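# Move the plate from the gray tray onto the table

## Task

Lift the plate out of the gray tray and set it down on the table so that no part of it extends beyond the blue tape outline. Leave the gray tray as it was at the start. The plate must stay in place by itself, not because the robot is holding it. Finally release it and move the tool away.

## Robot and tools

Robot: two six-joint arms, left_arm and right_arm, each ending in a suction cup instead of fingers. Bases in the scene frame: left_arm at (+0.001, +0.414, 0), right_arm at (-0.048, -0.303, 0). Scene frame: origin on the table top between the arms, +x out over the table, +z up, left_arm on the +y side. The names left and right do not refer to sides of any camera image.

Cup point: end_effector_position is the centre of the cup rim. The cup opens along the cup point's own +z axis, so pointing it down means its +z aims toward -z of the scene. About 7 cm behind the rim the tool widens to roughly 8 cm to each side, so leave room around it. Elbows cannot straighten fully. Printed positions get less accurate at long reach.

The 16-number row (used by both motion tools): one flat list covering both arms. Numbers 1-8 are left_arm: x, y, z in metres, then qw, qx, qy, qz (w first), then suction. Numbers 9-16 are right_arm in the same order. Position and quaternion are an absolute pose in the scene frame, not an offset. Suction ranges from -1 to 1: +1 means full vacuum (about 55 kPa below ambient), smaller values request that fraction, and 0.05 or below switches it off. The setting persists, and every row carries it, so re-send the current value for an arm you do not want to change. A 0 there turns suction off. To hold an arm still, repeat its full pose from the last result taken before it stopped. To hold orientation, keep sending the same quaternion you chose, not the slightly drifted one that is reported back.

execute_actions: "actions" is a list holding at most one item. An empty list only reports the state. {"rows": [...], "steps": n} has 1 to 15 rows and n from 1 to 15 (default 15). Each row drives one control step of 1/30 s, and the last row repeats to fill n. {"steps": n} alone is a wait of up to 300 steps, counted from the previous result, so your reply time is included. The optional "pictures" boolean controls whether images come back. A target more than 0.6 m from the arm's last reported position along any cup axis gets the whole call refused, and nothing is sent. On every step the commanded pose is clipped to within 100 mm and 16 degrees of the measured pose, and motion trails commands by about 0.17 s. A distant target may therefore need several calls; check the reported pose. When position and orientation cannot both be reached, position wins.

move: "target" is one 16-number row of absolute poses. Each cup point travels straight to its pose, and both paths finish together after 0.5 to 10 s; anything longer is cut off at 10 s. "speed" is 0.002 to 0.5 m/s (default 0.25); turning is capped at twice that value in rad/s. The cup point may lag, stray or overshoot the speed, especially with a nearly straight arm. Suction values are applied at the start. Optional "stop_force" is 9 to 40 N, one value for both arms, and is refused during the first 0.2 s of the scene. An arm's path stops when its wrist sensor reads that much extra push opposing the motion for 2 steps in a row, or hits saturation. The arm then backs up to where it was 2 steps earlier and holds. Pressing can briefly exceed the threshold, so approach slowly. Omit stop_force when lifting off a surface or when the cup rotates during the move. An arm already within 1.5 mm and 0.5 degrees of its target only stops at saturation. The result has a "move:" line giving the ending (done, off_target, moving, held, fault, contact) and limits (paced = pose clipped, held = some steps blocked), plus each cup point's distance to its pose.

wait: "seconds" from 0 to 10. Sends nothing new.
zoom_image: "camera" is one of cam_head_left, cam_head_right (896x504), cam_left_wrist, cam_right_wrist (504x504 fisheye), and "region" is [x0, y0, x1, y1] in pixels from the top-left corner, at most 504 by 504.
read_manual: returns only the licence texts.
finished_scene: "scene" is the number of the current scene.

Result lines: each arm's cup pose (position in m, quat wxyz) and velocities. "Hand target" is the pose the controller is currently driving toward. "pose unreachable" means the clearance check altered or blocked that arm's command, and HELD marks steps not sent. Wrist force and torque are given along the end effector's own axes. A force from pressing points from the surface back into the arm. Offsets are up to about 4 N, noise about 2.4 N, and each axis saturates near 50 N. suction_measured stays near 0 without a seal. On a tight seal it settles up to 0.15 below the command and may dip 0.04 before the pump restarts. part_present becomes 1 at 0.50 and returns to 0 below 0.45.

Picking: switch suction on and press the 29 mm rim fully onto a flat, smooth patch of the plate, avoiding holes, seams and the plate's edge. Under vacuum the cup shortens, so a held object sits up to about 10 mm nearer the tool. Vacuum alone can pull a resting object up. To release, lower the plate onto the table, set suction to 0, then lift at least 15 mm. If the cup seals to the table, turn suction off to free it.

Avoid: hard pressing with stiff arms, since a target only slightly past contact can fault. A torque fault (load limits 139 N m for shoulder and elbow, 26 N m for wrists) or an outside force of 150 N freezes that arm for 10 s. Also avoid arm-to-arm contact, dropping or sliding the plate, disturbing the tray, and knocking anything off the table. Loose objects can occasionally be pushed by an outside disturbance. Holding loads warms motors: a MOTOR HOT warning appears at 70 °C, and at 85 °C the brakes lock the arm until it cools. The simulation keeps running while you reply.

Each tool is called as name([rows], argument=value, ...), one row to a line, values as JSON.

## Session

execute_actions(actions=[])

Scene clock: 0.00 s of 4900.00 s.
left_arm: end_effector_position=(+0.4282, +0.4497, +0.2277) suction_measured=0.00 part_present=0 end_effector_quat_wxyz=(+0.000, -0.299, +0.954, +0.001) end_effector_velocity=(+0.001, -0.000, +0.001) end_effector_angular_velocity=(-0.001, -0.003, -0.001) | right_arm: end_effector_position=(+0.3803, -0.2891, +0.2268) suction_measured=0.00 part_present=0 end_effector_quat_wxyz=(-0.001, +0.243, +0.970, +0.000) end_effector_velocity=(-0.000, +0.000, -0.000) end_effector_angular_velocity=(+0.000, +0.001, -0.000)
Joint positions: left_arm=[-0.315 -1.724  2.042 -1.889 -1.569 -0.841] | right_arm=[-0.318 -1.723  2.043 -1.888 -1.571  0.206]
Joint velocities: left_arm=[-0.001 -0.    -0.001 -0.002 -0.     0.   ] | right_arm=[ 0.     0.001 -0.     0.    -0.     0.   ]
Wrist force (N, on the end effector, along its own x y z axes, offset not removed): no reading
Wrist torque (N m, same axes, about the end effector's origin, offset not removed): no reading
Hand target (left_arm): +0.428, +0.450, +0.228; +0.000, -0.299, +0.954, +0.001
Hand target (right_arm): +0.380, -0.289, +0.227; -0.001, +0.243, +0.970, +0.000
camera_calibration (this result's frames):
cam_left_wrist: T_world_to_cam=[[0.553037, -0.83309, -0.0105574, 0.149583], [-0.797095, -0.532745, 0.284294, 0.52905], [-0.242467, -0.14881, -0.958679, 0.489325], [0, 0, 0, 1]] pos_world=[0.457624, 0.479281, 0.320279]
cam_right_wrist: T_world_to_cam=[[-0.417964, -0.907765, 0.0356201, -0.101822], [-0.842892, 0.402124, 0.357531, 0.369498], [-0.338878, 0.119411, -0.933222, 0.478556], [0, 0, 0, 1]] pos_world=[0.431061, -0.29816, 0.318119]

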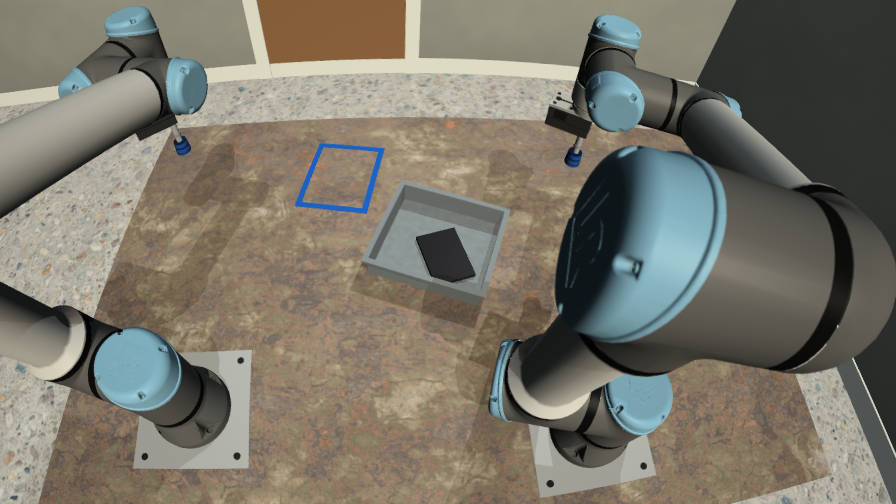

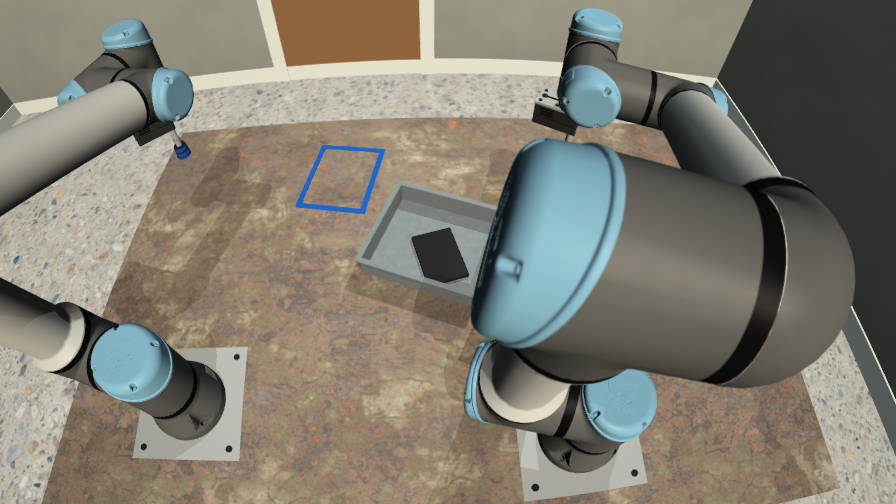

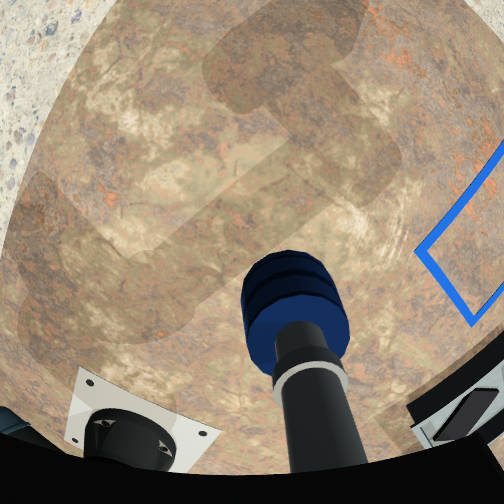

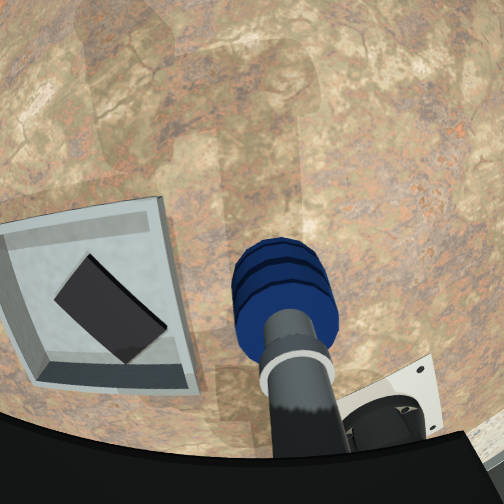

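zoom_image(camera="cam_head_left", region=[270, 130, 550, 310])

Region (270, 130, 550, 310) of cam_head_left's 896x504 image, scaled by 1.800, with more detail than that image has; it fills the top 324 rows of this view, and the rest is white.

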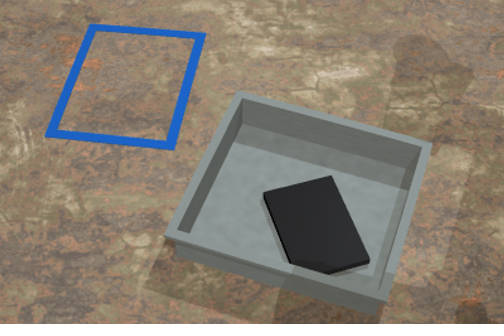

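move(target=[0.4282,0.4497,0.2277,0,-0.299,0.954,0.001,0, 0.327,-0.066,0.05,-0.001,0.243,0.970,0,0], speed=0.25)

Scene clock: 33.67 s of 4900.00 s.
left_arm: end_effector_position=(+0.4282, +0.4497, +0.2277) suction_measured=0.00 part_present=0 end_effector_quat_wxyz=(+0.000, -0.299, +0.954, +0.001) end_effector_velocity=(+0.000, -0.000, +0.000) end_effector_angular_velocity=(-0.001, -0.001, +0.001) | right_arm: end_effector_position=(+0.3271, -0.0665, +0.0503) suction_measured=0.00 part_present=0 end_effector_quat_wxyz=(-0.001, +0.243, +0.970, -0.001) end_effector_velocity=(+0.000, +0.001, -0.001) end_effector_angular_velocity=(-0.001, +0.001, -0.001)
Joint positions: left_arm=[-0.315 -1.723  2.041 -1.888 -1.569 -0.842] | right_arm=[ 0.224 -1.406  2.274 -2.436 -1.571  0.748]
Joint velocities: left_arm=[-0.    -0.    -0.    -0.001 -0.001 -0.001] | right_arm=[ 0.003  0.004 -0.001 -0.002 -0.001  0.003]
Wrist force (N, on the end effector, along its own x y z axes, offset not removed): left_arm=[-0.4 0.0 0.4] | right_arm=[-2.0 2.1 -4.4]
Wrist torque (N m, same axes, about the end effector's origin, offset not removed): left_arm=[0.11 -0.03 0.03] | right_arm=[0.34 0.24 -0.05]
Hand target (left_arm): +0.428, +0.450, +0.228; +0.000, -0.299, +0.954, +0.001
Hand target (right_arm): +0.327, -0.066, +0.050; -0.001, +0.243, +0.970, -0.001
Off the commanded pose (left_arm): 0.000 m, 0 deg.
Off the commanded pose (right_arm): 0.001 m, 0 deg.
After step 90, 28.90 s passed at rest.
move: done
camera_calibration (this result's frames):
cam_left_wrist: T_world_to_cam=[[0.553909, -0.832499, -0.011401, 0.149173], [-0.796209, -0.533667, 0.285044, 0.528893], [-0.243384, -0.148811, -0.958446, 0.489665], [0, 0, 0, 1]] pos_world=[0.457658, 0.479307, 0.32026]
cam_right_wrist: T_world_to_cam=[[-0.417796, -0.907783, 0.0371028, 0.0841276], [-0.843033, 0.402574, 0.356691, 0.298406], [-0.338735, 0.117745, -0.933485, 0.269018], [0, 0, 0, 1]] pos_world=[0.37784, -0.0754365, 0.141564]

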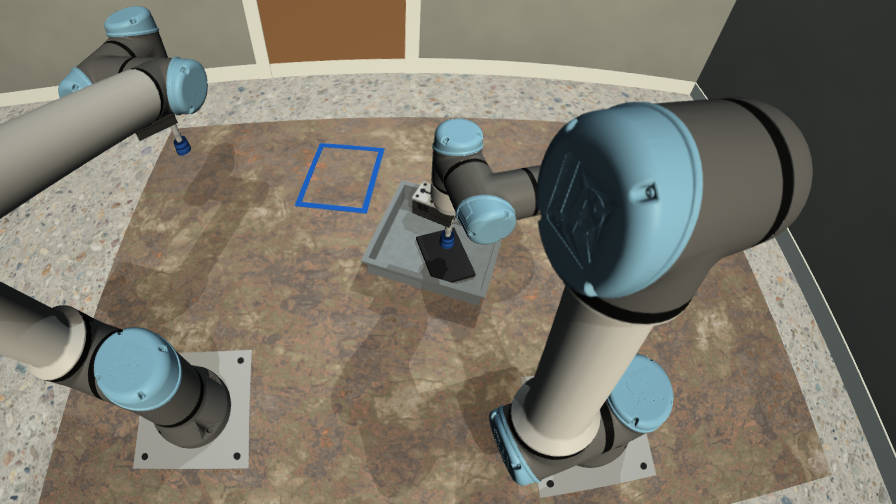

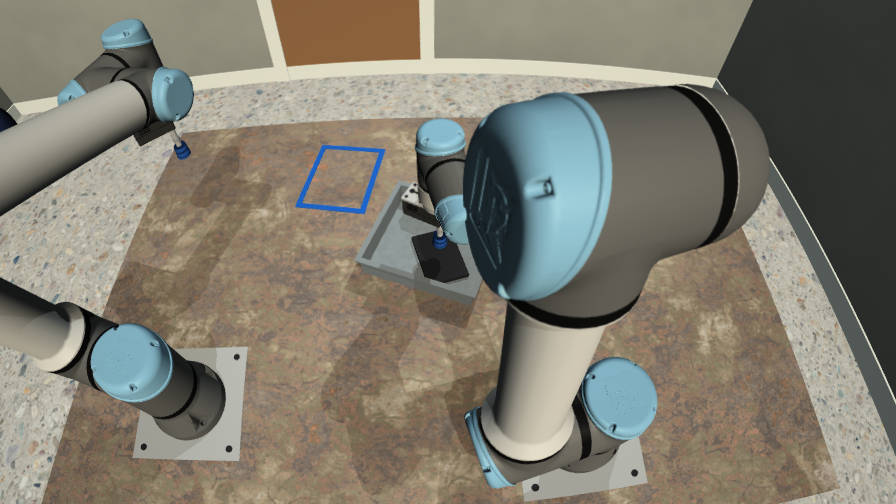

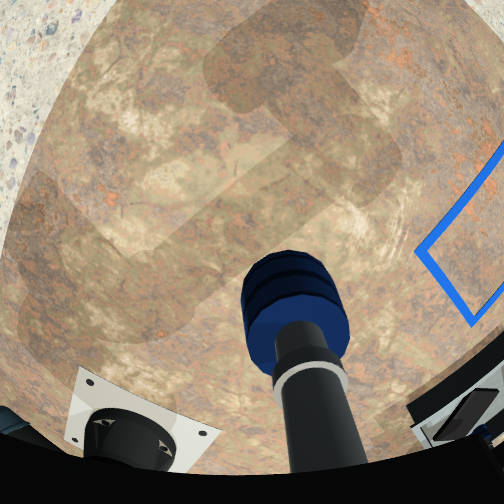

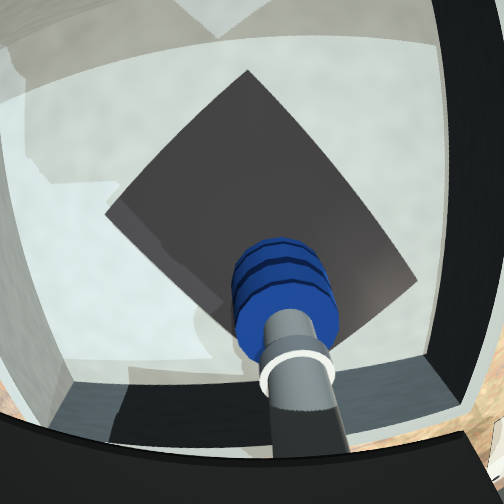

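move(target=[0.4282,0.4497,0.2277,0,-0.299,0.954,0.001,0, 0.327,-0.066,0.024,-0.001,0.243,0.970,0,0], speed=0.06)

move(target=[0.4282,0.4497,0.2277,0,-0.299,0.954,0.001,0, 0.327,-0.066,0.008,-0.001,0.243,0.970,0,1], speed=0.01, stop_force=10)

Scene clock: 42.33 s of 4900.00 s.
left_arm: end_effector_position=(+0.4282, +0.4497, +0.2277) suction_measured=0.00 part_present=0 end_effector_quat_wxyz=(-0.000, -0.299, +0.954, +0.001) end_effector_velocity=(-0.000, -0.000, -0.000) end_effector_angular_velocity=(-0.001, +0.001, -0.000) | right_arm: end_effector_position=(+0.3270, -0.0660, +0.0242) suction_measured=0.00 part_present=0 end_effector_quat_wxyz=(-0.001, +0.243, +0.970, -0.000) end_effector_velocity=(+0.000, +0.000, -0.001) end_effector_angular_velocity=(+0.000, -0.001, +0.000)
Joint positions: left_arm=[-0.315 -1.723  2.041 -1.888 -1.569 -0.842] | right_arm=[ 0.225 -1.342  2.296 -2.523 -1.57   0.748]
Joint velocities: left_arm=[ 0.    -0.     0.001  0.001 -0.001  0.001] | right_arm=[ 0.     0.003  0.001 -0.005 -0.     0.   ]
Wrist force (N, on the end effector, along its own x y z axes, offset not removed): left_arm=[-1.9 -2.0 -1.7] | right_arm=[-1.1 1.1 -3.1]
Wrist torque (N m, same axes, about the end effector's origin, offset not removed): left_arm=[-0.13 0.19 0.02] | right_arm=[0.07 0.09 0.04]
Hand target (left_arm): +0.428, +0.450, +0.228; -0.000, -0.299, +0.954, +0.001
Hand target (right_arm): +0.327, -0.066, +0.024; -0.001, +0.243, +0.970, -0.000
Off the commanded pose (left_arm): 0.000 m, 0 deg.
Off the commanded pose (right_arm): 0.000 m, 0 deg.
After step 90, 4.80 s passed at rest.
move: done
camera_calibration (this result's frames):
cam_left_wrist: T_world_to_cam=[[0.553912, -0.832498, -0.0113957, 0.149169], [-0.796207, -0.533667, 0.285051, 0.52889], [-0.243386, -0.14882, -0.958445, 0.489669], [0, 0, 0, 1]] pos_world=[0.457657, 0.479306, 0.32026]
cam_right_wrist: T_world_to_cam=[[-0.417827, -0.907817, 0.0358879, 0.0855445], [-0.843083, 0.402148, 0.357055, 0.307364], [-0.338573, 0.118931, -0.933394, 0.244585], [0, 0, 0, 1]] pos_world=[0.377686, -0.0750358, 0.115479]

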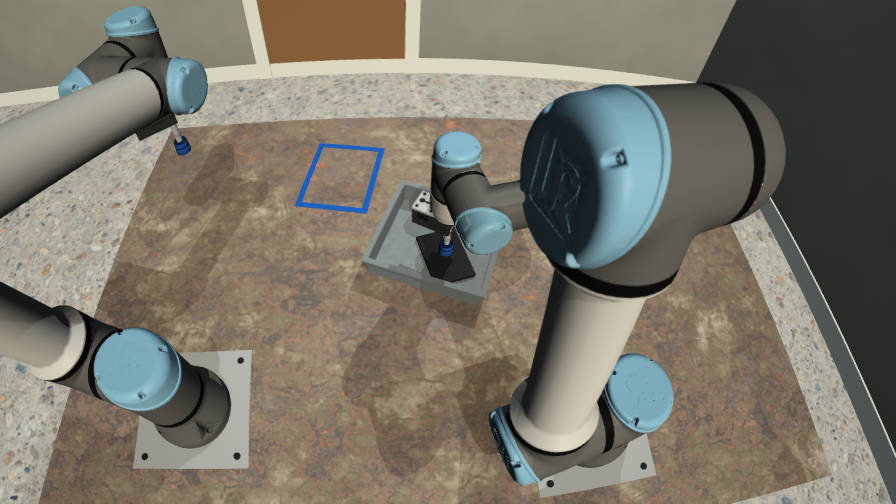

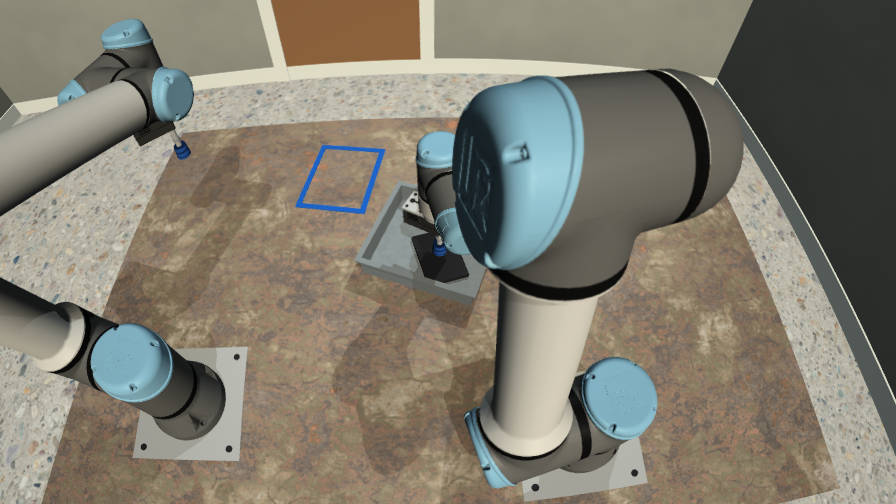

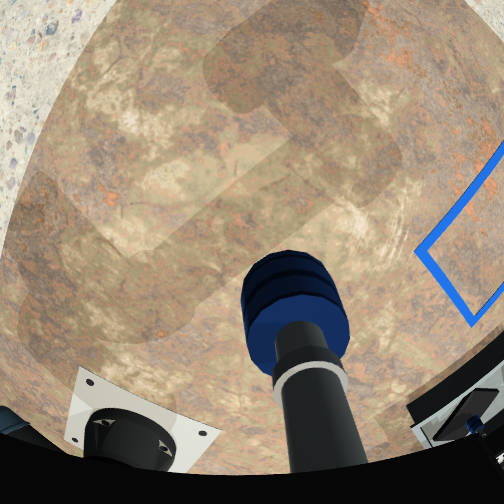

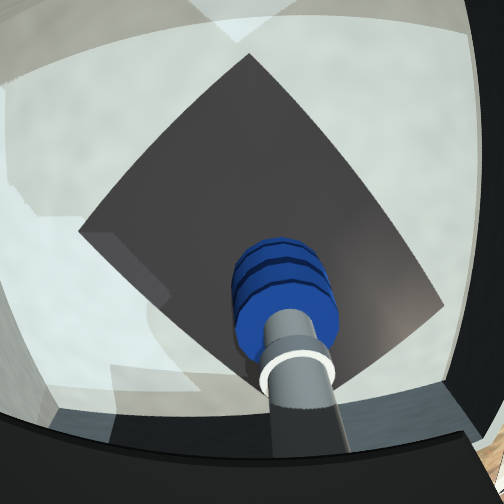

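Scene clock: 44.17 s of 4900.00 s.
left_arm: end_effector_position=(+0.4282, +0.4497, +0.2277) suction_measured=0.00 part_present=0 end_effector_quat_wxyz=(-0.000, -0.299, +0.954, +0.001) end_effector_velocity=(+0.000, +0.000, +0.000) end_effector_angular_velocity=(+0.001, -0.001, +0.002) | right_arm: end_effector_position=(+0.3270, -0.0660, +0.0082) suction_measured=0.89 part_present=1 end_effector_quat_wxyz=(-0.001, +0.243, +0.970, -0.000) end_effector_velocity=(-0.000, -0.000, -0.002) end_effector_angular_velocity=(-0.000, +0.000, -0.001)
Joint positions: left_arm=[-0.315 -1.723  2.041 -1.888 -1.569 -0.842] | right_arm=[ 0.225 -1.3    2.307 -2.576 -1.57   0.748]
Joint velocities: left_arm=[ 0.     0.001 -0.001 -0.     0.002 -0.001] | right_arm=[-0.     0.004  0.001 -0.005 -0.     0.001]
Wrist force (N, on the end effector, along its own x y z axes, offset not removed): left_arm=[0.2 -1.1 -1.1] | right_arm=[1.4 3.5 -0.6]
Wrist torque (N m, same axes, about the end effector's origin, offset not removed): left_arm=[-0.01 -0.14 0.09] | right_arm=[0.58 -0.22 0.00]
Hand target (left_arm): +0.428, +0.450, +0.228; -0.000, -0.299, +0.954, +0.001
Hand target (right_arm): +0.327, -0.066, +0.008; -0.001, +0.243, +0.970, -0.000
Off the commanded pose (left_arm): 0.000 m, 0 deg.
Off the commanded pose (right_arm): 0.000 m, 0 deg.
move: done
camera_calibration (this result's frames):
cam_left_wrist: T_world_to_cam=[[0.553912, -0.832497, -0.0113957, 0.149169], [-0.796207, -0.533667, 0.285051, 0.52889], [-0.243386, -0.14882, -0.958445, 0.489669], [0, 0, 0, 1]] pos_world=[0.457657, 0.479306, 0.32026]
cam_right_wrist: T_world_to_cam=[[-0.417828, -0.907818, 0.0358737, 0.0861322], [-0.843086, 0.402144, 0.357052, 0.313088], [-0.338565, 0.118942, -0.933395, 0.229653], [0, 0, 0, 1]] pos_world=[0.377701, -0.0750295, 0.0994782]

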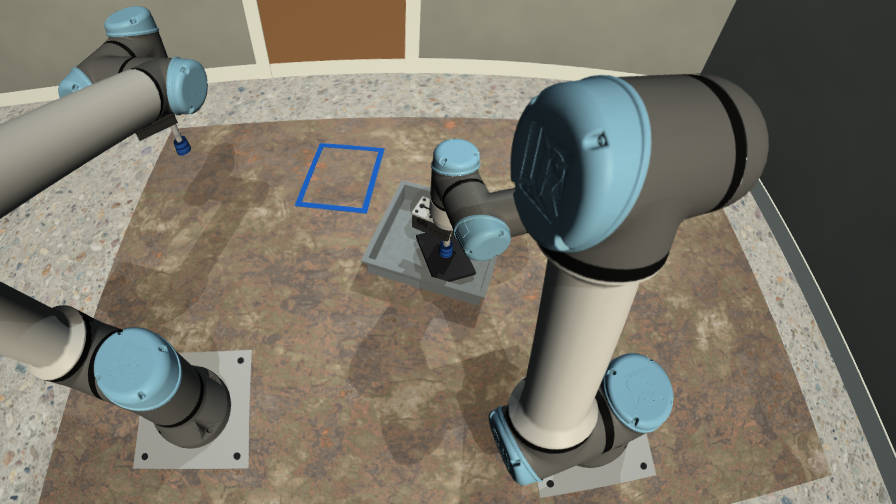

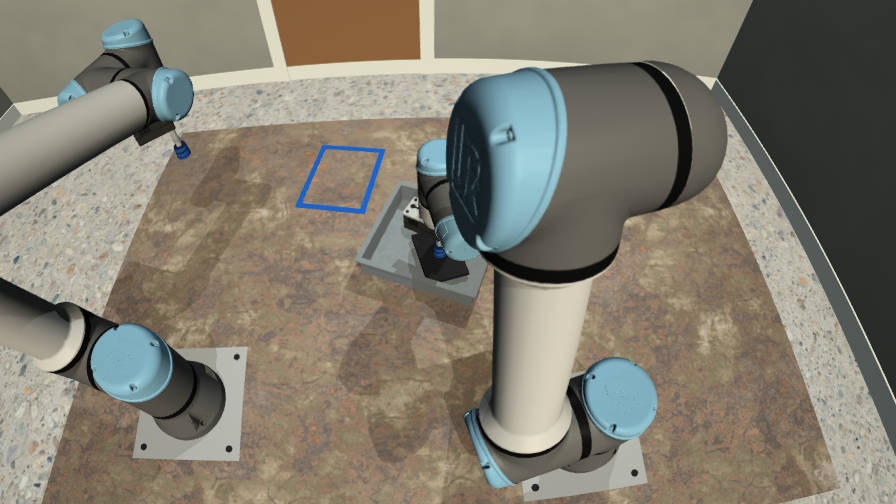

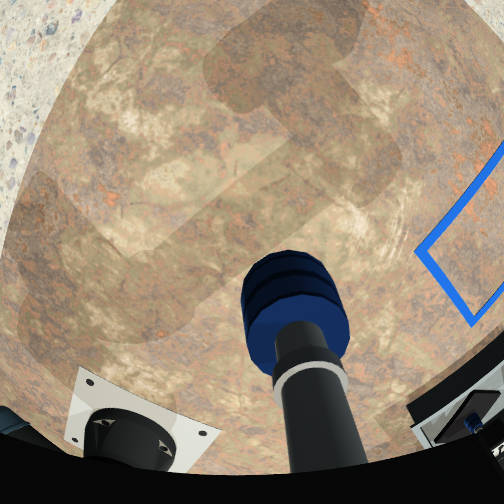

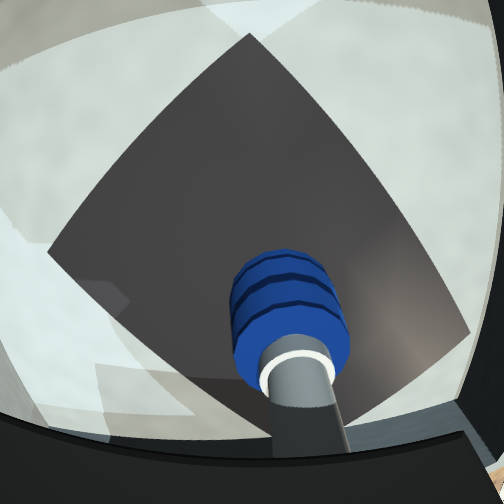

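move(target=[0.4282,0.4497,0.2277,0,-0.299,0.954,0.001,0, 0.35,-0.045,0.088,-0.001,0.243,0.970,0,1], speed=0.1)

move(target=[0.4282,0.4497,0.2277,0,-0.299,0.954,0.001,0, 0.574,0.168,0.085,-0.001,0.459,0.888,0,1], speed=0.2)

move(target=[0.4282,0.4497,0.2277,0,-0.299,0.954,0.001,0, 0.574,0.168,0.012,-0.001,0.459,0.888,0,1], speed=0.08)

Scene clock: 55.97 s of 4900.00 s.
left_arm: end_effector_position=(+0.4282, +0.4497, +0.2277) suction_measured=0.00 part_present=0 end_effector_quat_wxyz=(-0.000, -0.299, +0.954, +0.001) end_effector_velocity=(+0.000, +0.000, +0.000) end_effector_angular_velocity=(+0.000, +0.000, -0.000) | right_arm: end_effector_position=(+0.3500, -0.0451, +0.0877) suction_measured=0.99 part_present=1 end_effector_quat_wxyz=(-0.001, +0.243, +0.970, +0.000) end_effector_velocity=(+0.001, +0.001, +0.002) end_effector_angular_velocity=(+0.000, -0.002, +0.000)
Joint positions: left_arm=[-0.315 -1.723  2.041 -1.888 -1.569 -0.842] | right_arm=[ 0.256 -1.419  2.153 -2.303 -1.57   0.78 ]
Joint velocities: left_arm=[-0.     0.    -0.001  0.001  0.     0.   ] | right_arm=[ 0.001 -0.001 -0.005  0.004  0.     0.   ]
Wrist force (N, on the end effector, along its own x y z axes, offset not removed): left_arm=[1.7 -1.0 -0.2] | right_arm=[-1.2 0.6 -1.3]
Wrist torque (N m, same axes, about the end effector's origin, offset not removed): left_arm=[-0.04 -0.30 0.00] | right_arm=[0.08 0.04 0.06]
Hand target (left_arm): +0.428, +0.450, +0.228; -0.000, -0.299, +0.954, +0.001
Hand target (right_arm): +0.350, -0.045, +0.088; -0.001, +0.243, +0.970, -0.000
Off the commanded pose (left_arm): 0.000 m, 0 deg.
Off the commanded pose (right_arm): 0.000 m, 0 deg.
move: done
camera_calibration (this result's frames):
cam_left_wrist: T_world_to_cam=[[0.553912, -0.832497, -0.0113958, 0.149169], [-0.796207, -0.533667, 0.285051, 0.52889], [-0.243386, -0.14882, -0.958445, 0.489669], [0, 0, 0, 1]] pos_world=[0.457657, 0.479306, 0.32026]
cam_right_wrist: T_world_to_cam=[[-0.417828, -0.907822, 0.0357588, 0.111941], [-0.843099, 0.402103, 0.357068, 0.295697], [-0.338533, 0.119044, -0.933394, 0.309216], [0, 0, 0, 1]] pos_world=[0.400753, -0.0540881, 0.179034]

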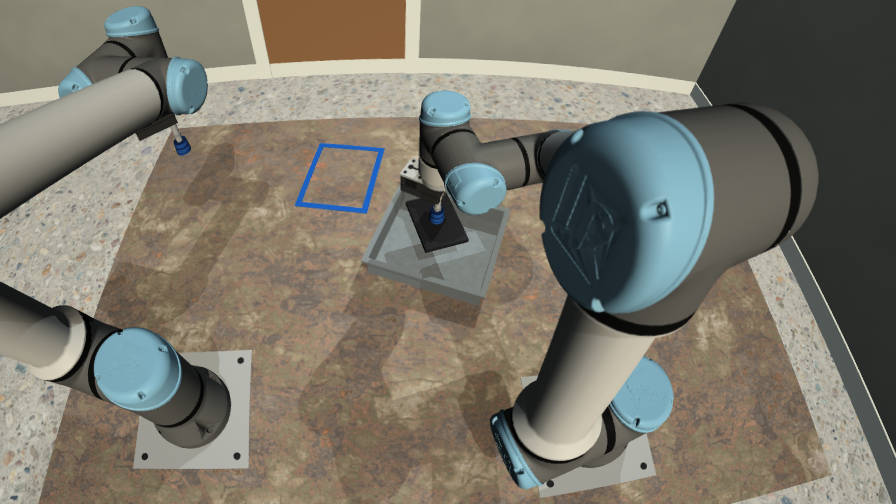

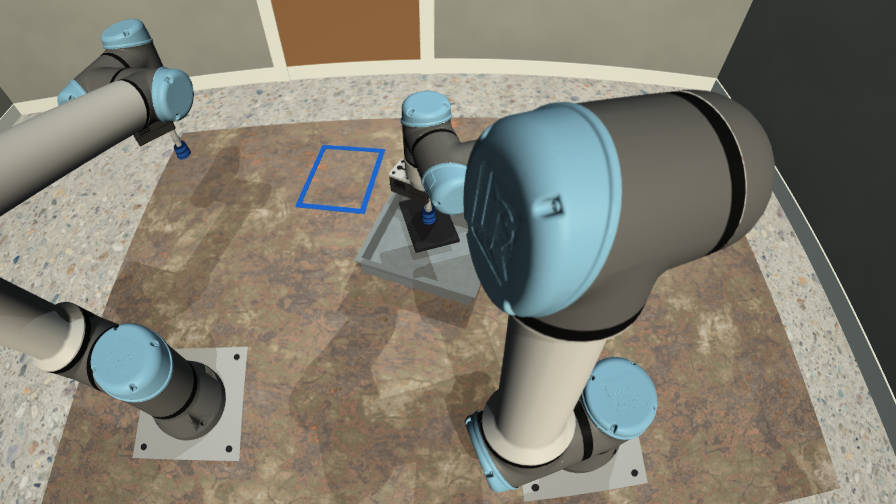

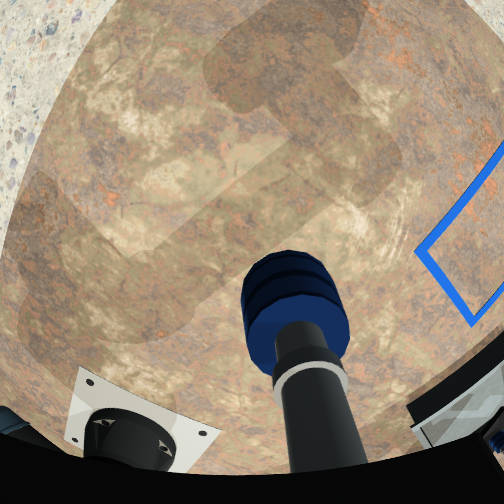

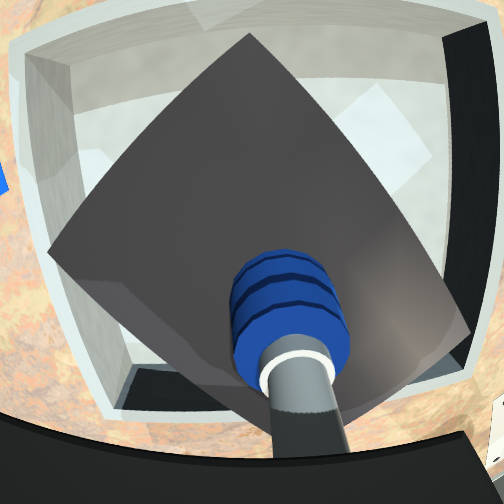

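Scene clock: 58.10 s of 4900.00 s.
left_arm: end_effector_position=(+0.4282, +0.4497, +0.2277) suction_measured=0.00 part_present=0 end_effector_quat_wxyz=(-0.000, -0.299, +0.954, +0.001) end_effector_velocity=(+0.000, -0.000, +0.000) end_effector_angular_velocity=(-0.001, -0.001, -0.001) | right_arm: end_effector_position=(+0.5744, +0.1674, +0.0850) suction_measured=0.96 part_present=1 end_effector_quat_wxyz=(-0.001, +0.459, +0.888, -0.000) end_effector_velocity=(+0.001, +0.001, -0.000) end_effector_angular_velocity=(-0.001, +0.002, -0.002)
Joint positions: left_arm=[-0.315 -1.723  2.041 -1.888 -1.569 -0.842] | right_arm=[ 0.442 -0.775  1.148 -1.942 -1.57   1.429]
Joint velocities: left_arm=[-0.    -0.001 -0.    -0.001 -0.001  0.001] | right_arm=[ 0.001  0.006 -0.011  0.007 -0.     0.002]
Wrist force (N, on the end effector, along its own x y z axes, offset not removed): left_arm=[-1.5 0.2 -1.6] | right_arm=[0.5 1.3 -0.7]
Wrist torque (N m, same axes, about the end effector's origin, offset not removed): left_arm=[0.16 0.11 -0.03] | right_arm=[0.35 -0.05 -0.06]
Hand target (left_arm): +0.428, +0.450, +0.228; -0.000, -0.299, +0.954, +0.001
Hand target (right_arm): +0.575, +0.168, +0.085; -0.001, +0.459, +0.888, -0.000
Off the commanded pose (left_arm): 0.000 m, 0 deg.
Off the commanded pose (right_arm): 0.001 m, 0 deg.
move: done
camera_calibration (this result's frames):
cam_left_wrist: T_world_to_cam=[[0.553912, -0.832497, -0.0113958, 0.149169], [-0.796207, -0.533667, 0.285051, 0.52889], [-0.243386, -0.14882, -0.958445, 0.489669], [0, 0, 0, 1]] pos_world=[0.457657, 0.479306, 0.32026]
cam_right_wrist: T_world_to_cam=[[-0.779329, -0.625564, 0.0362598, 0.55904], [-0.574702, 0.736629, 0.356503, 0.190248], [-0.249726, 0.256995, -0.93359, 0.283222], [0, 0, 0, 1]] pos_world=[0.61574, 0.136786, 0.176318]

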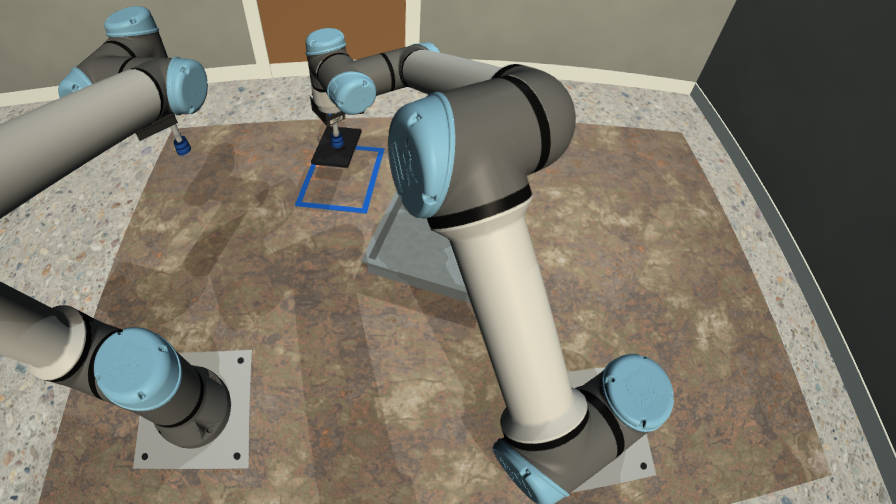

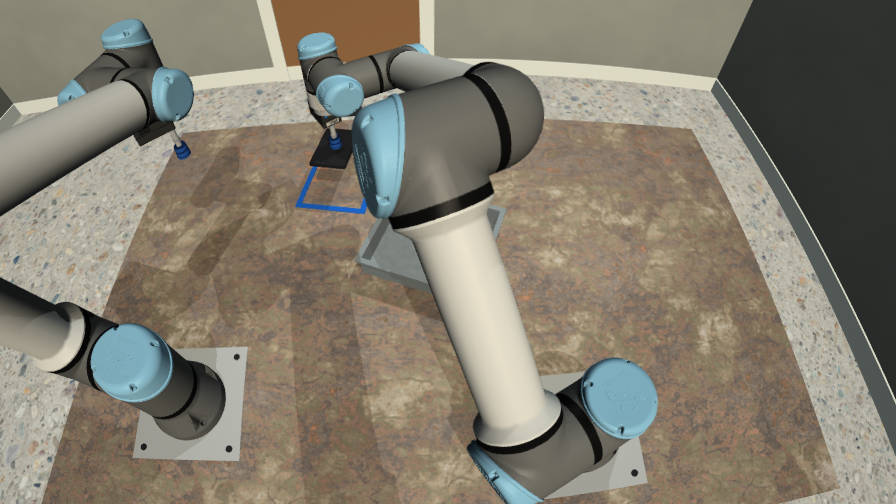

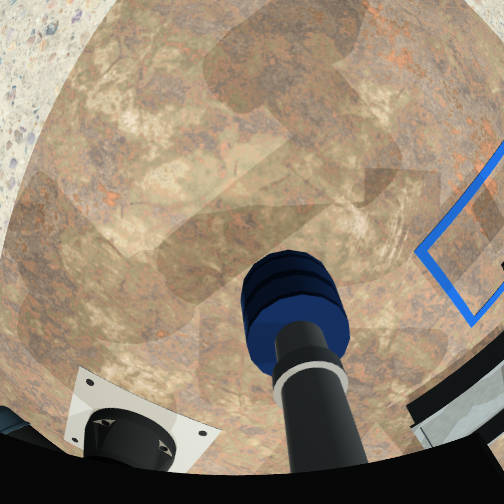

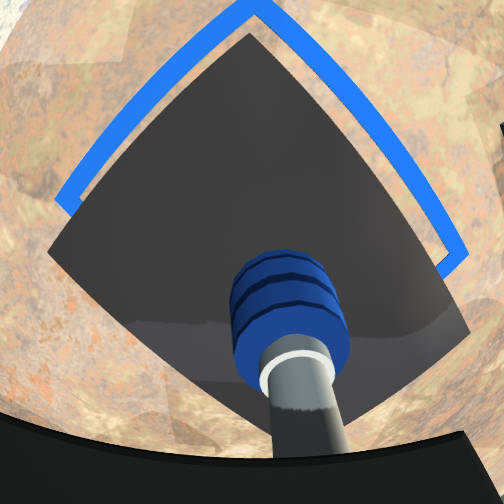

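Scene clock: 59.43 s of 4900.00 s.
left_arm: end_effector_position=(+0.4282, +0.4497, +0.2277) suction_measured=0.00 part_present=0 end_effector_quat_wxyz=(-0.000, -0.299, +0.954, +0.001) end_effector_velocity=(-0.000, +0.001, +0.000) end_effector_angular_velocity=(+0.002, -0.001, +0.000) | right_arm: end_effector_position=(+0.5740, +0.1680, +0.0122) suction_measured=0.98 part_present=1 end_effector_quat_wxyz=(-0.001, +0.459, +0.888, -0.000) end_effector_velocity=(+0.000, +0.000, -0.002) end_effector_angular_velocity=(+0.001, -0.001, -0.001)
Joint positions: left_arm=[-0.315 -1.723  2.041 -1.888 -1.569 -0.842] | right_arm=[ 0.443 -0.696  1.204 -2.077 -1.569  1.43 ]
Joint velocities: left_arm=[ 0.    -0.001  0.    -0.     0.002  0.   ] | right_arm=[ 0.     0.003 -0.    -0.004  0.     0.001]
Wrist force (N, on the end effector, along its own x y z axes, offset not removed): left_arm=[-0.6 -1.6 -1.5] | right_arm=[-1.3 1.5 -2.1]
Wrist torque (N m, same axes, about the end effector's origin, offset not removed): left_arm=[-0.06 0.02 0.06] | right_arm=[0.35 0.14 -0.02]
Hand target (left_arm): +0.428, +0.450, +0.228; -0.000, -0.299, +0.954, +0.001
Hand target (right_arm): +0.574, +0.168, +0.012; -0.001, +0.459, +0.888, -0.000
Off the commanded pose (left_arm): 0.000 m, 0 deg.
Off the commanded pose (right_arm): 0.000 m, 0 deg.
move: done
camera_calibration (this result's frames):
cam_left_wrist: T_world_to_cam=[[0.553912, -0.832498, -0.0113956, 0.149169], [-0.796207, -0.533667, 0.285051, 0.52889], [-0.243386, -0.14882, -0.958445, 0.489669], [0, 0, 0, 1]] pos_world=[0.457657, 0.479306, 0.32026]
cam_right_wrist: T_world_to_cam=[[-0.779423, -0.625445, 0.0363068, 0.561692], [-0.574469, 0.736617, 0.356905, 0.215411], [-0.249968, 0.257323, -0.933435, 0.215119], [0, 0, 0, 1]] pos_world=[0.615316, 0.137277, 0.103525]

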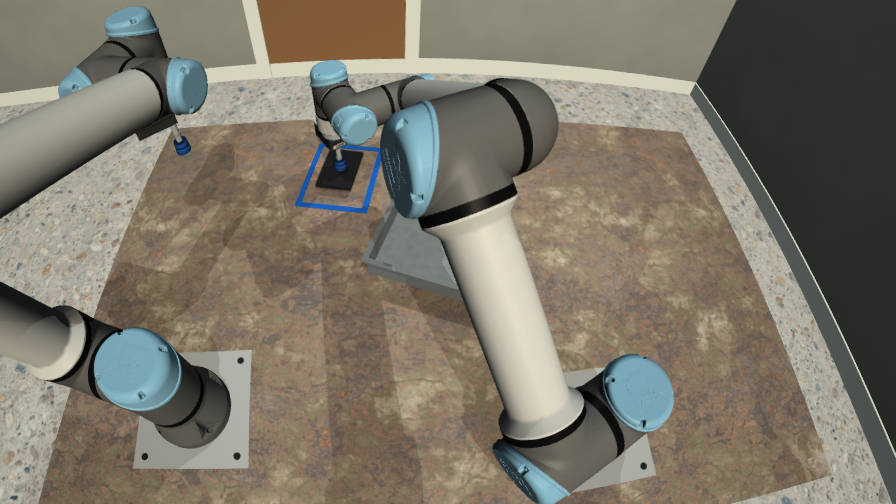

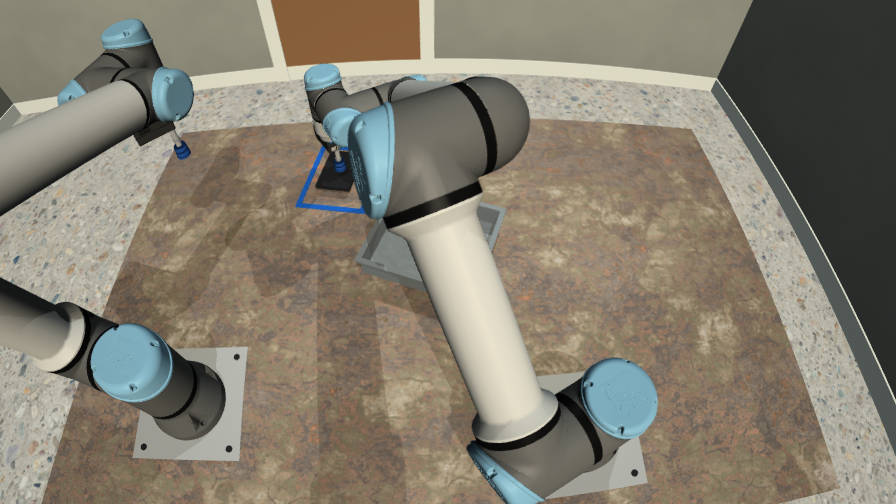

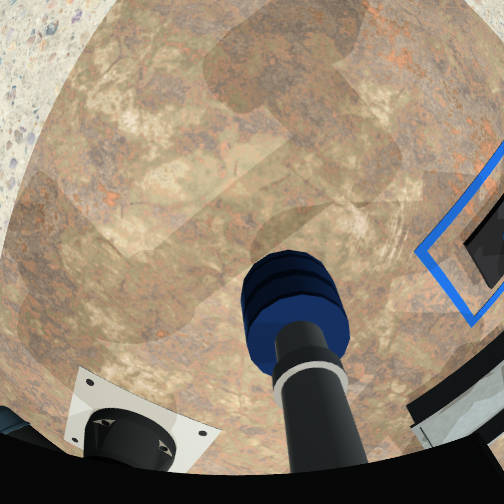

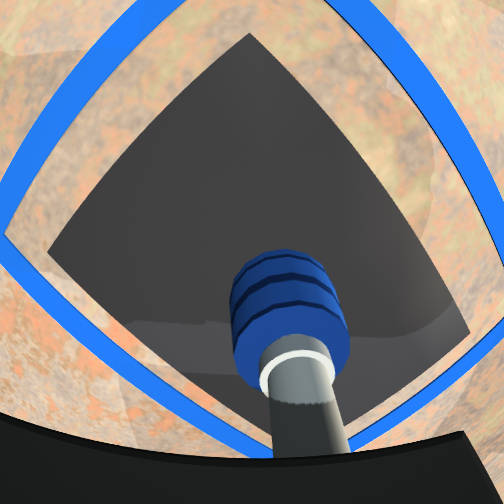

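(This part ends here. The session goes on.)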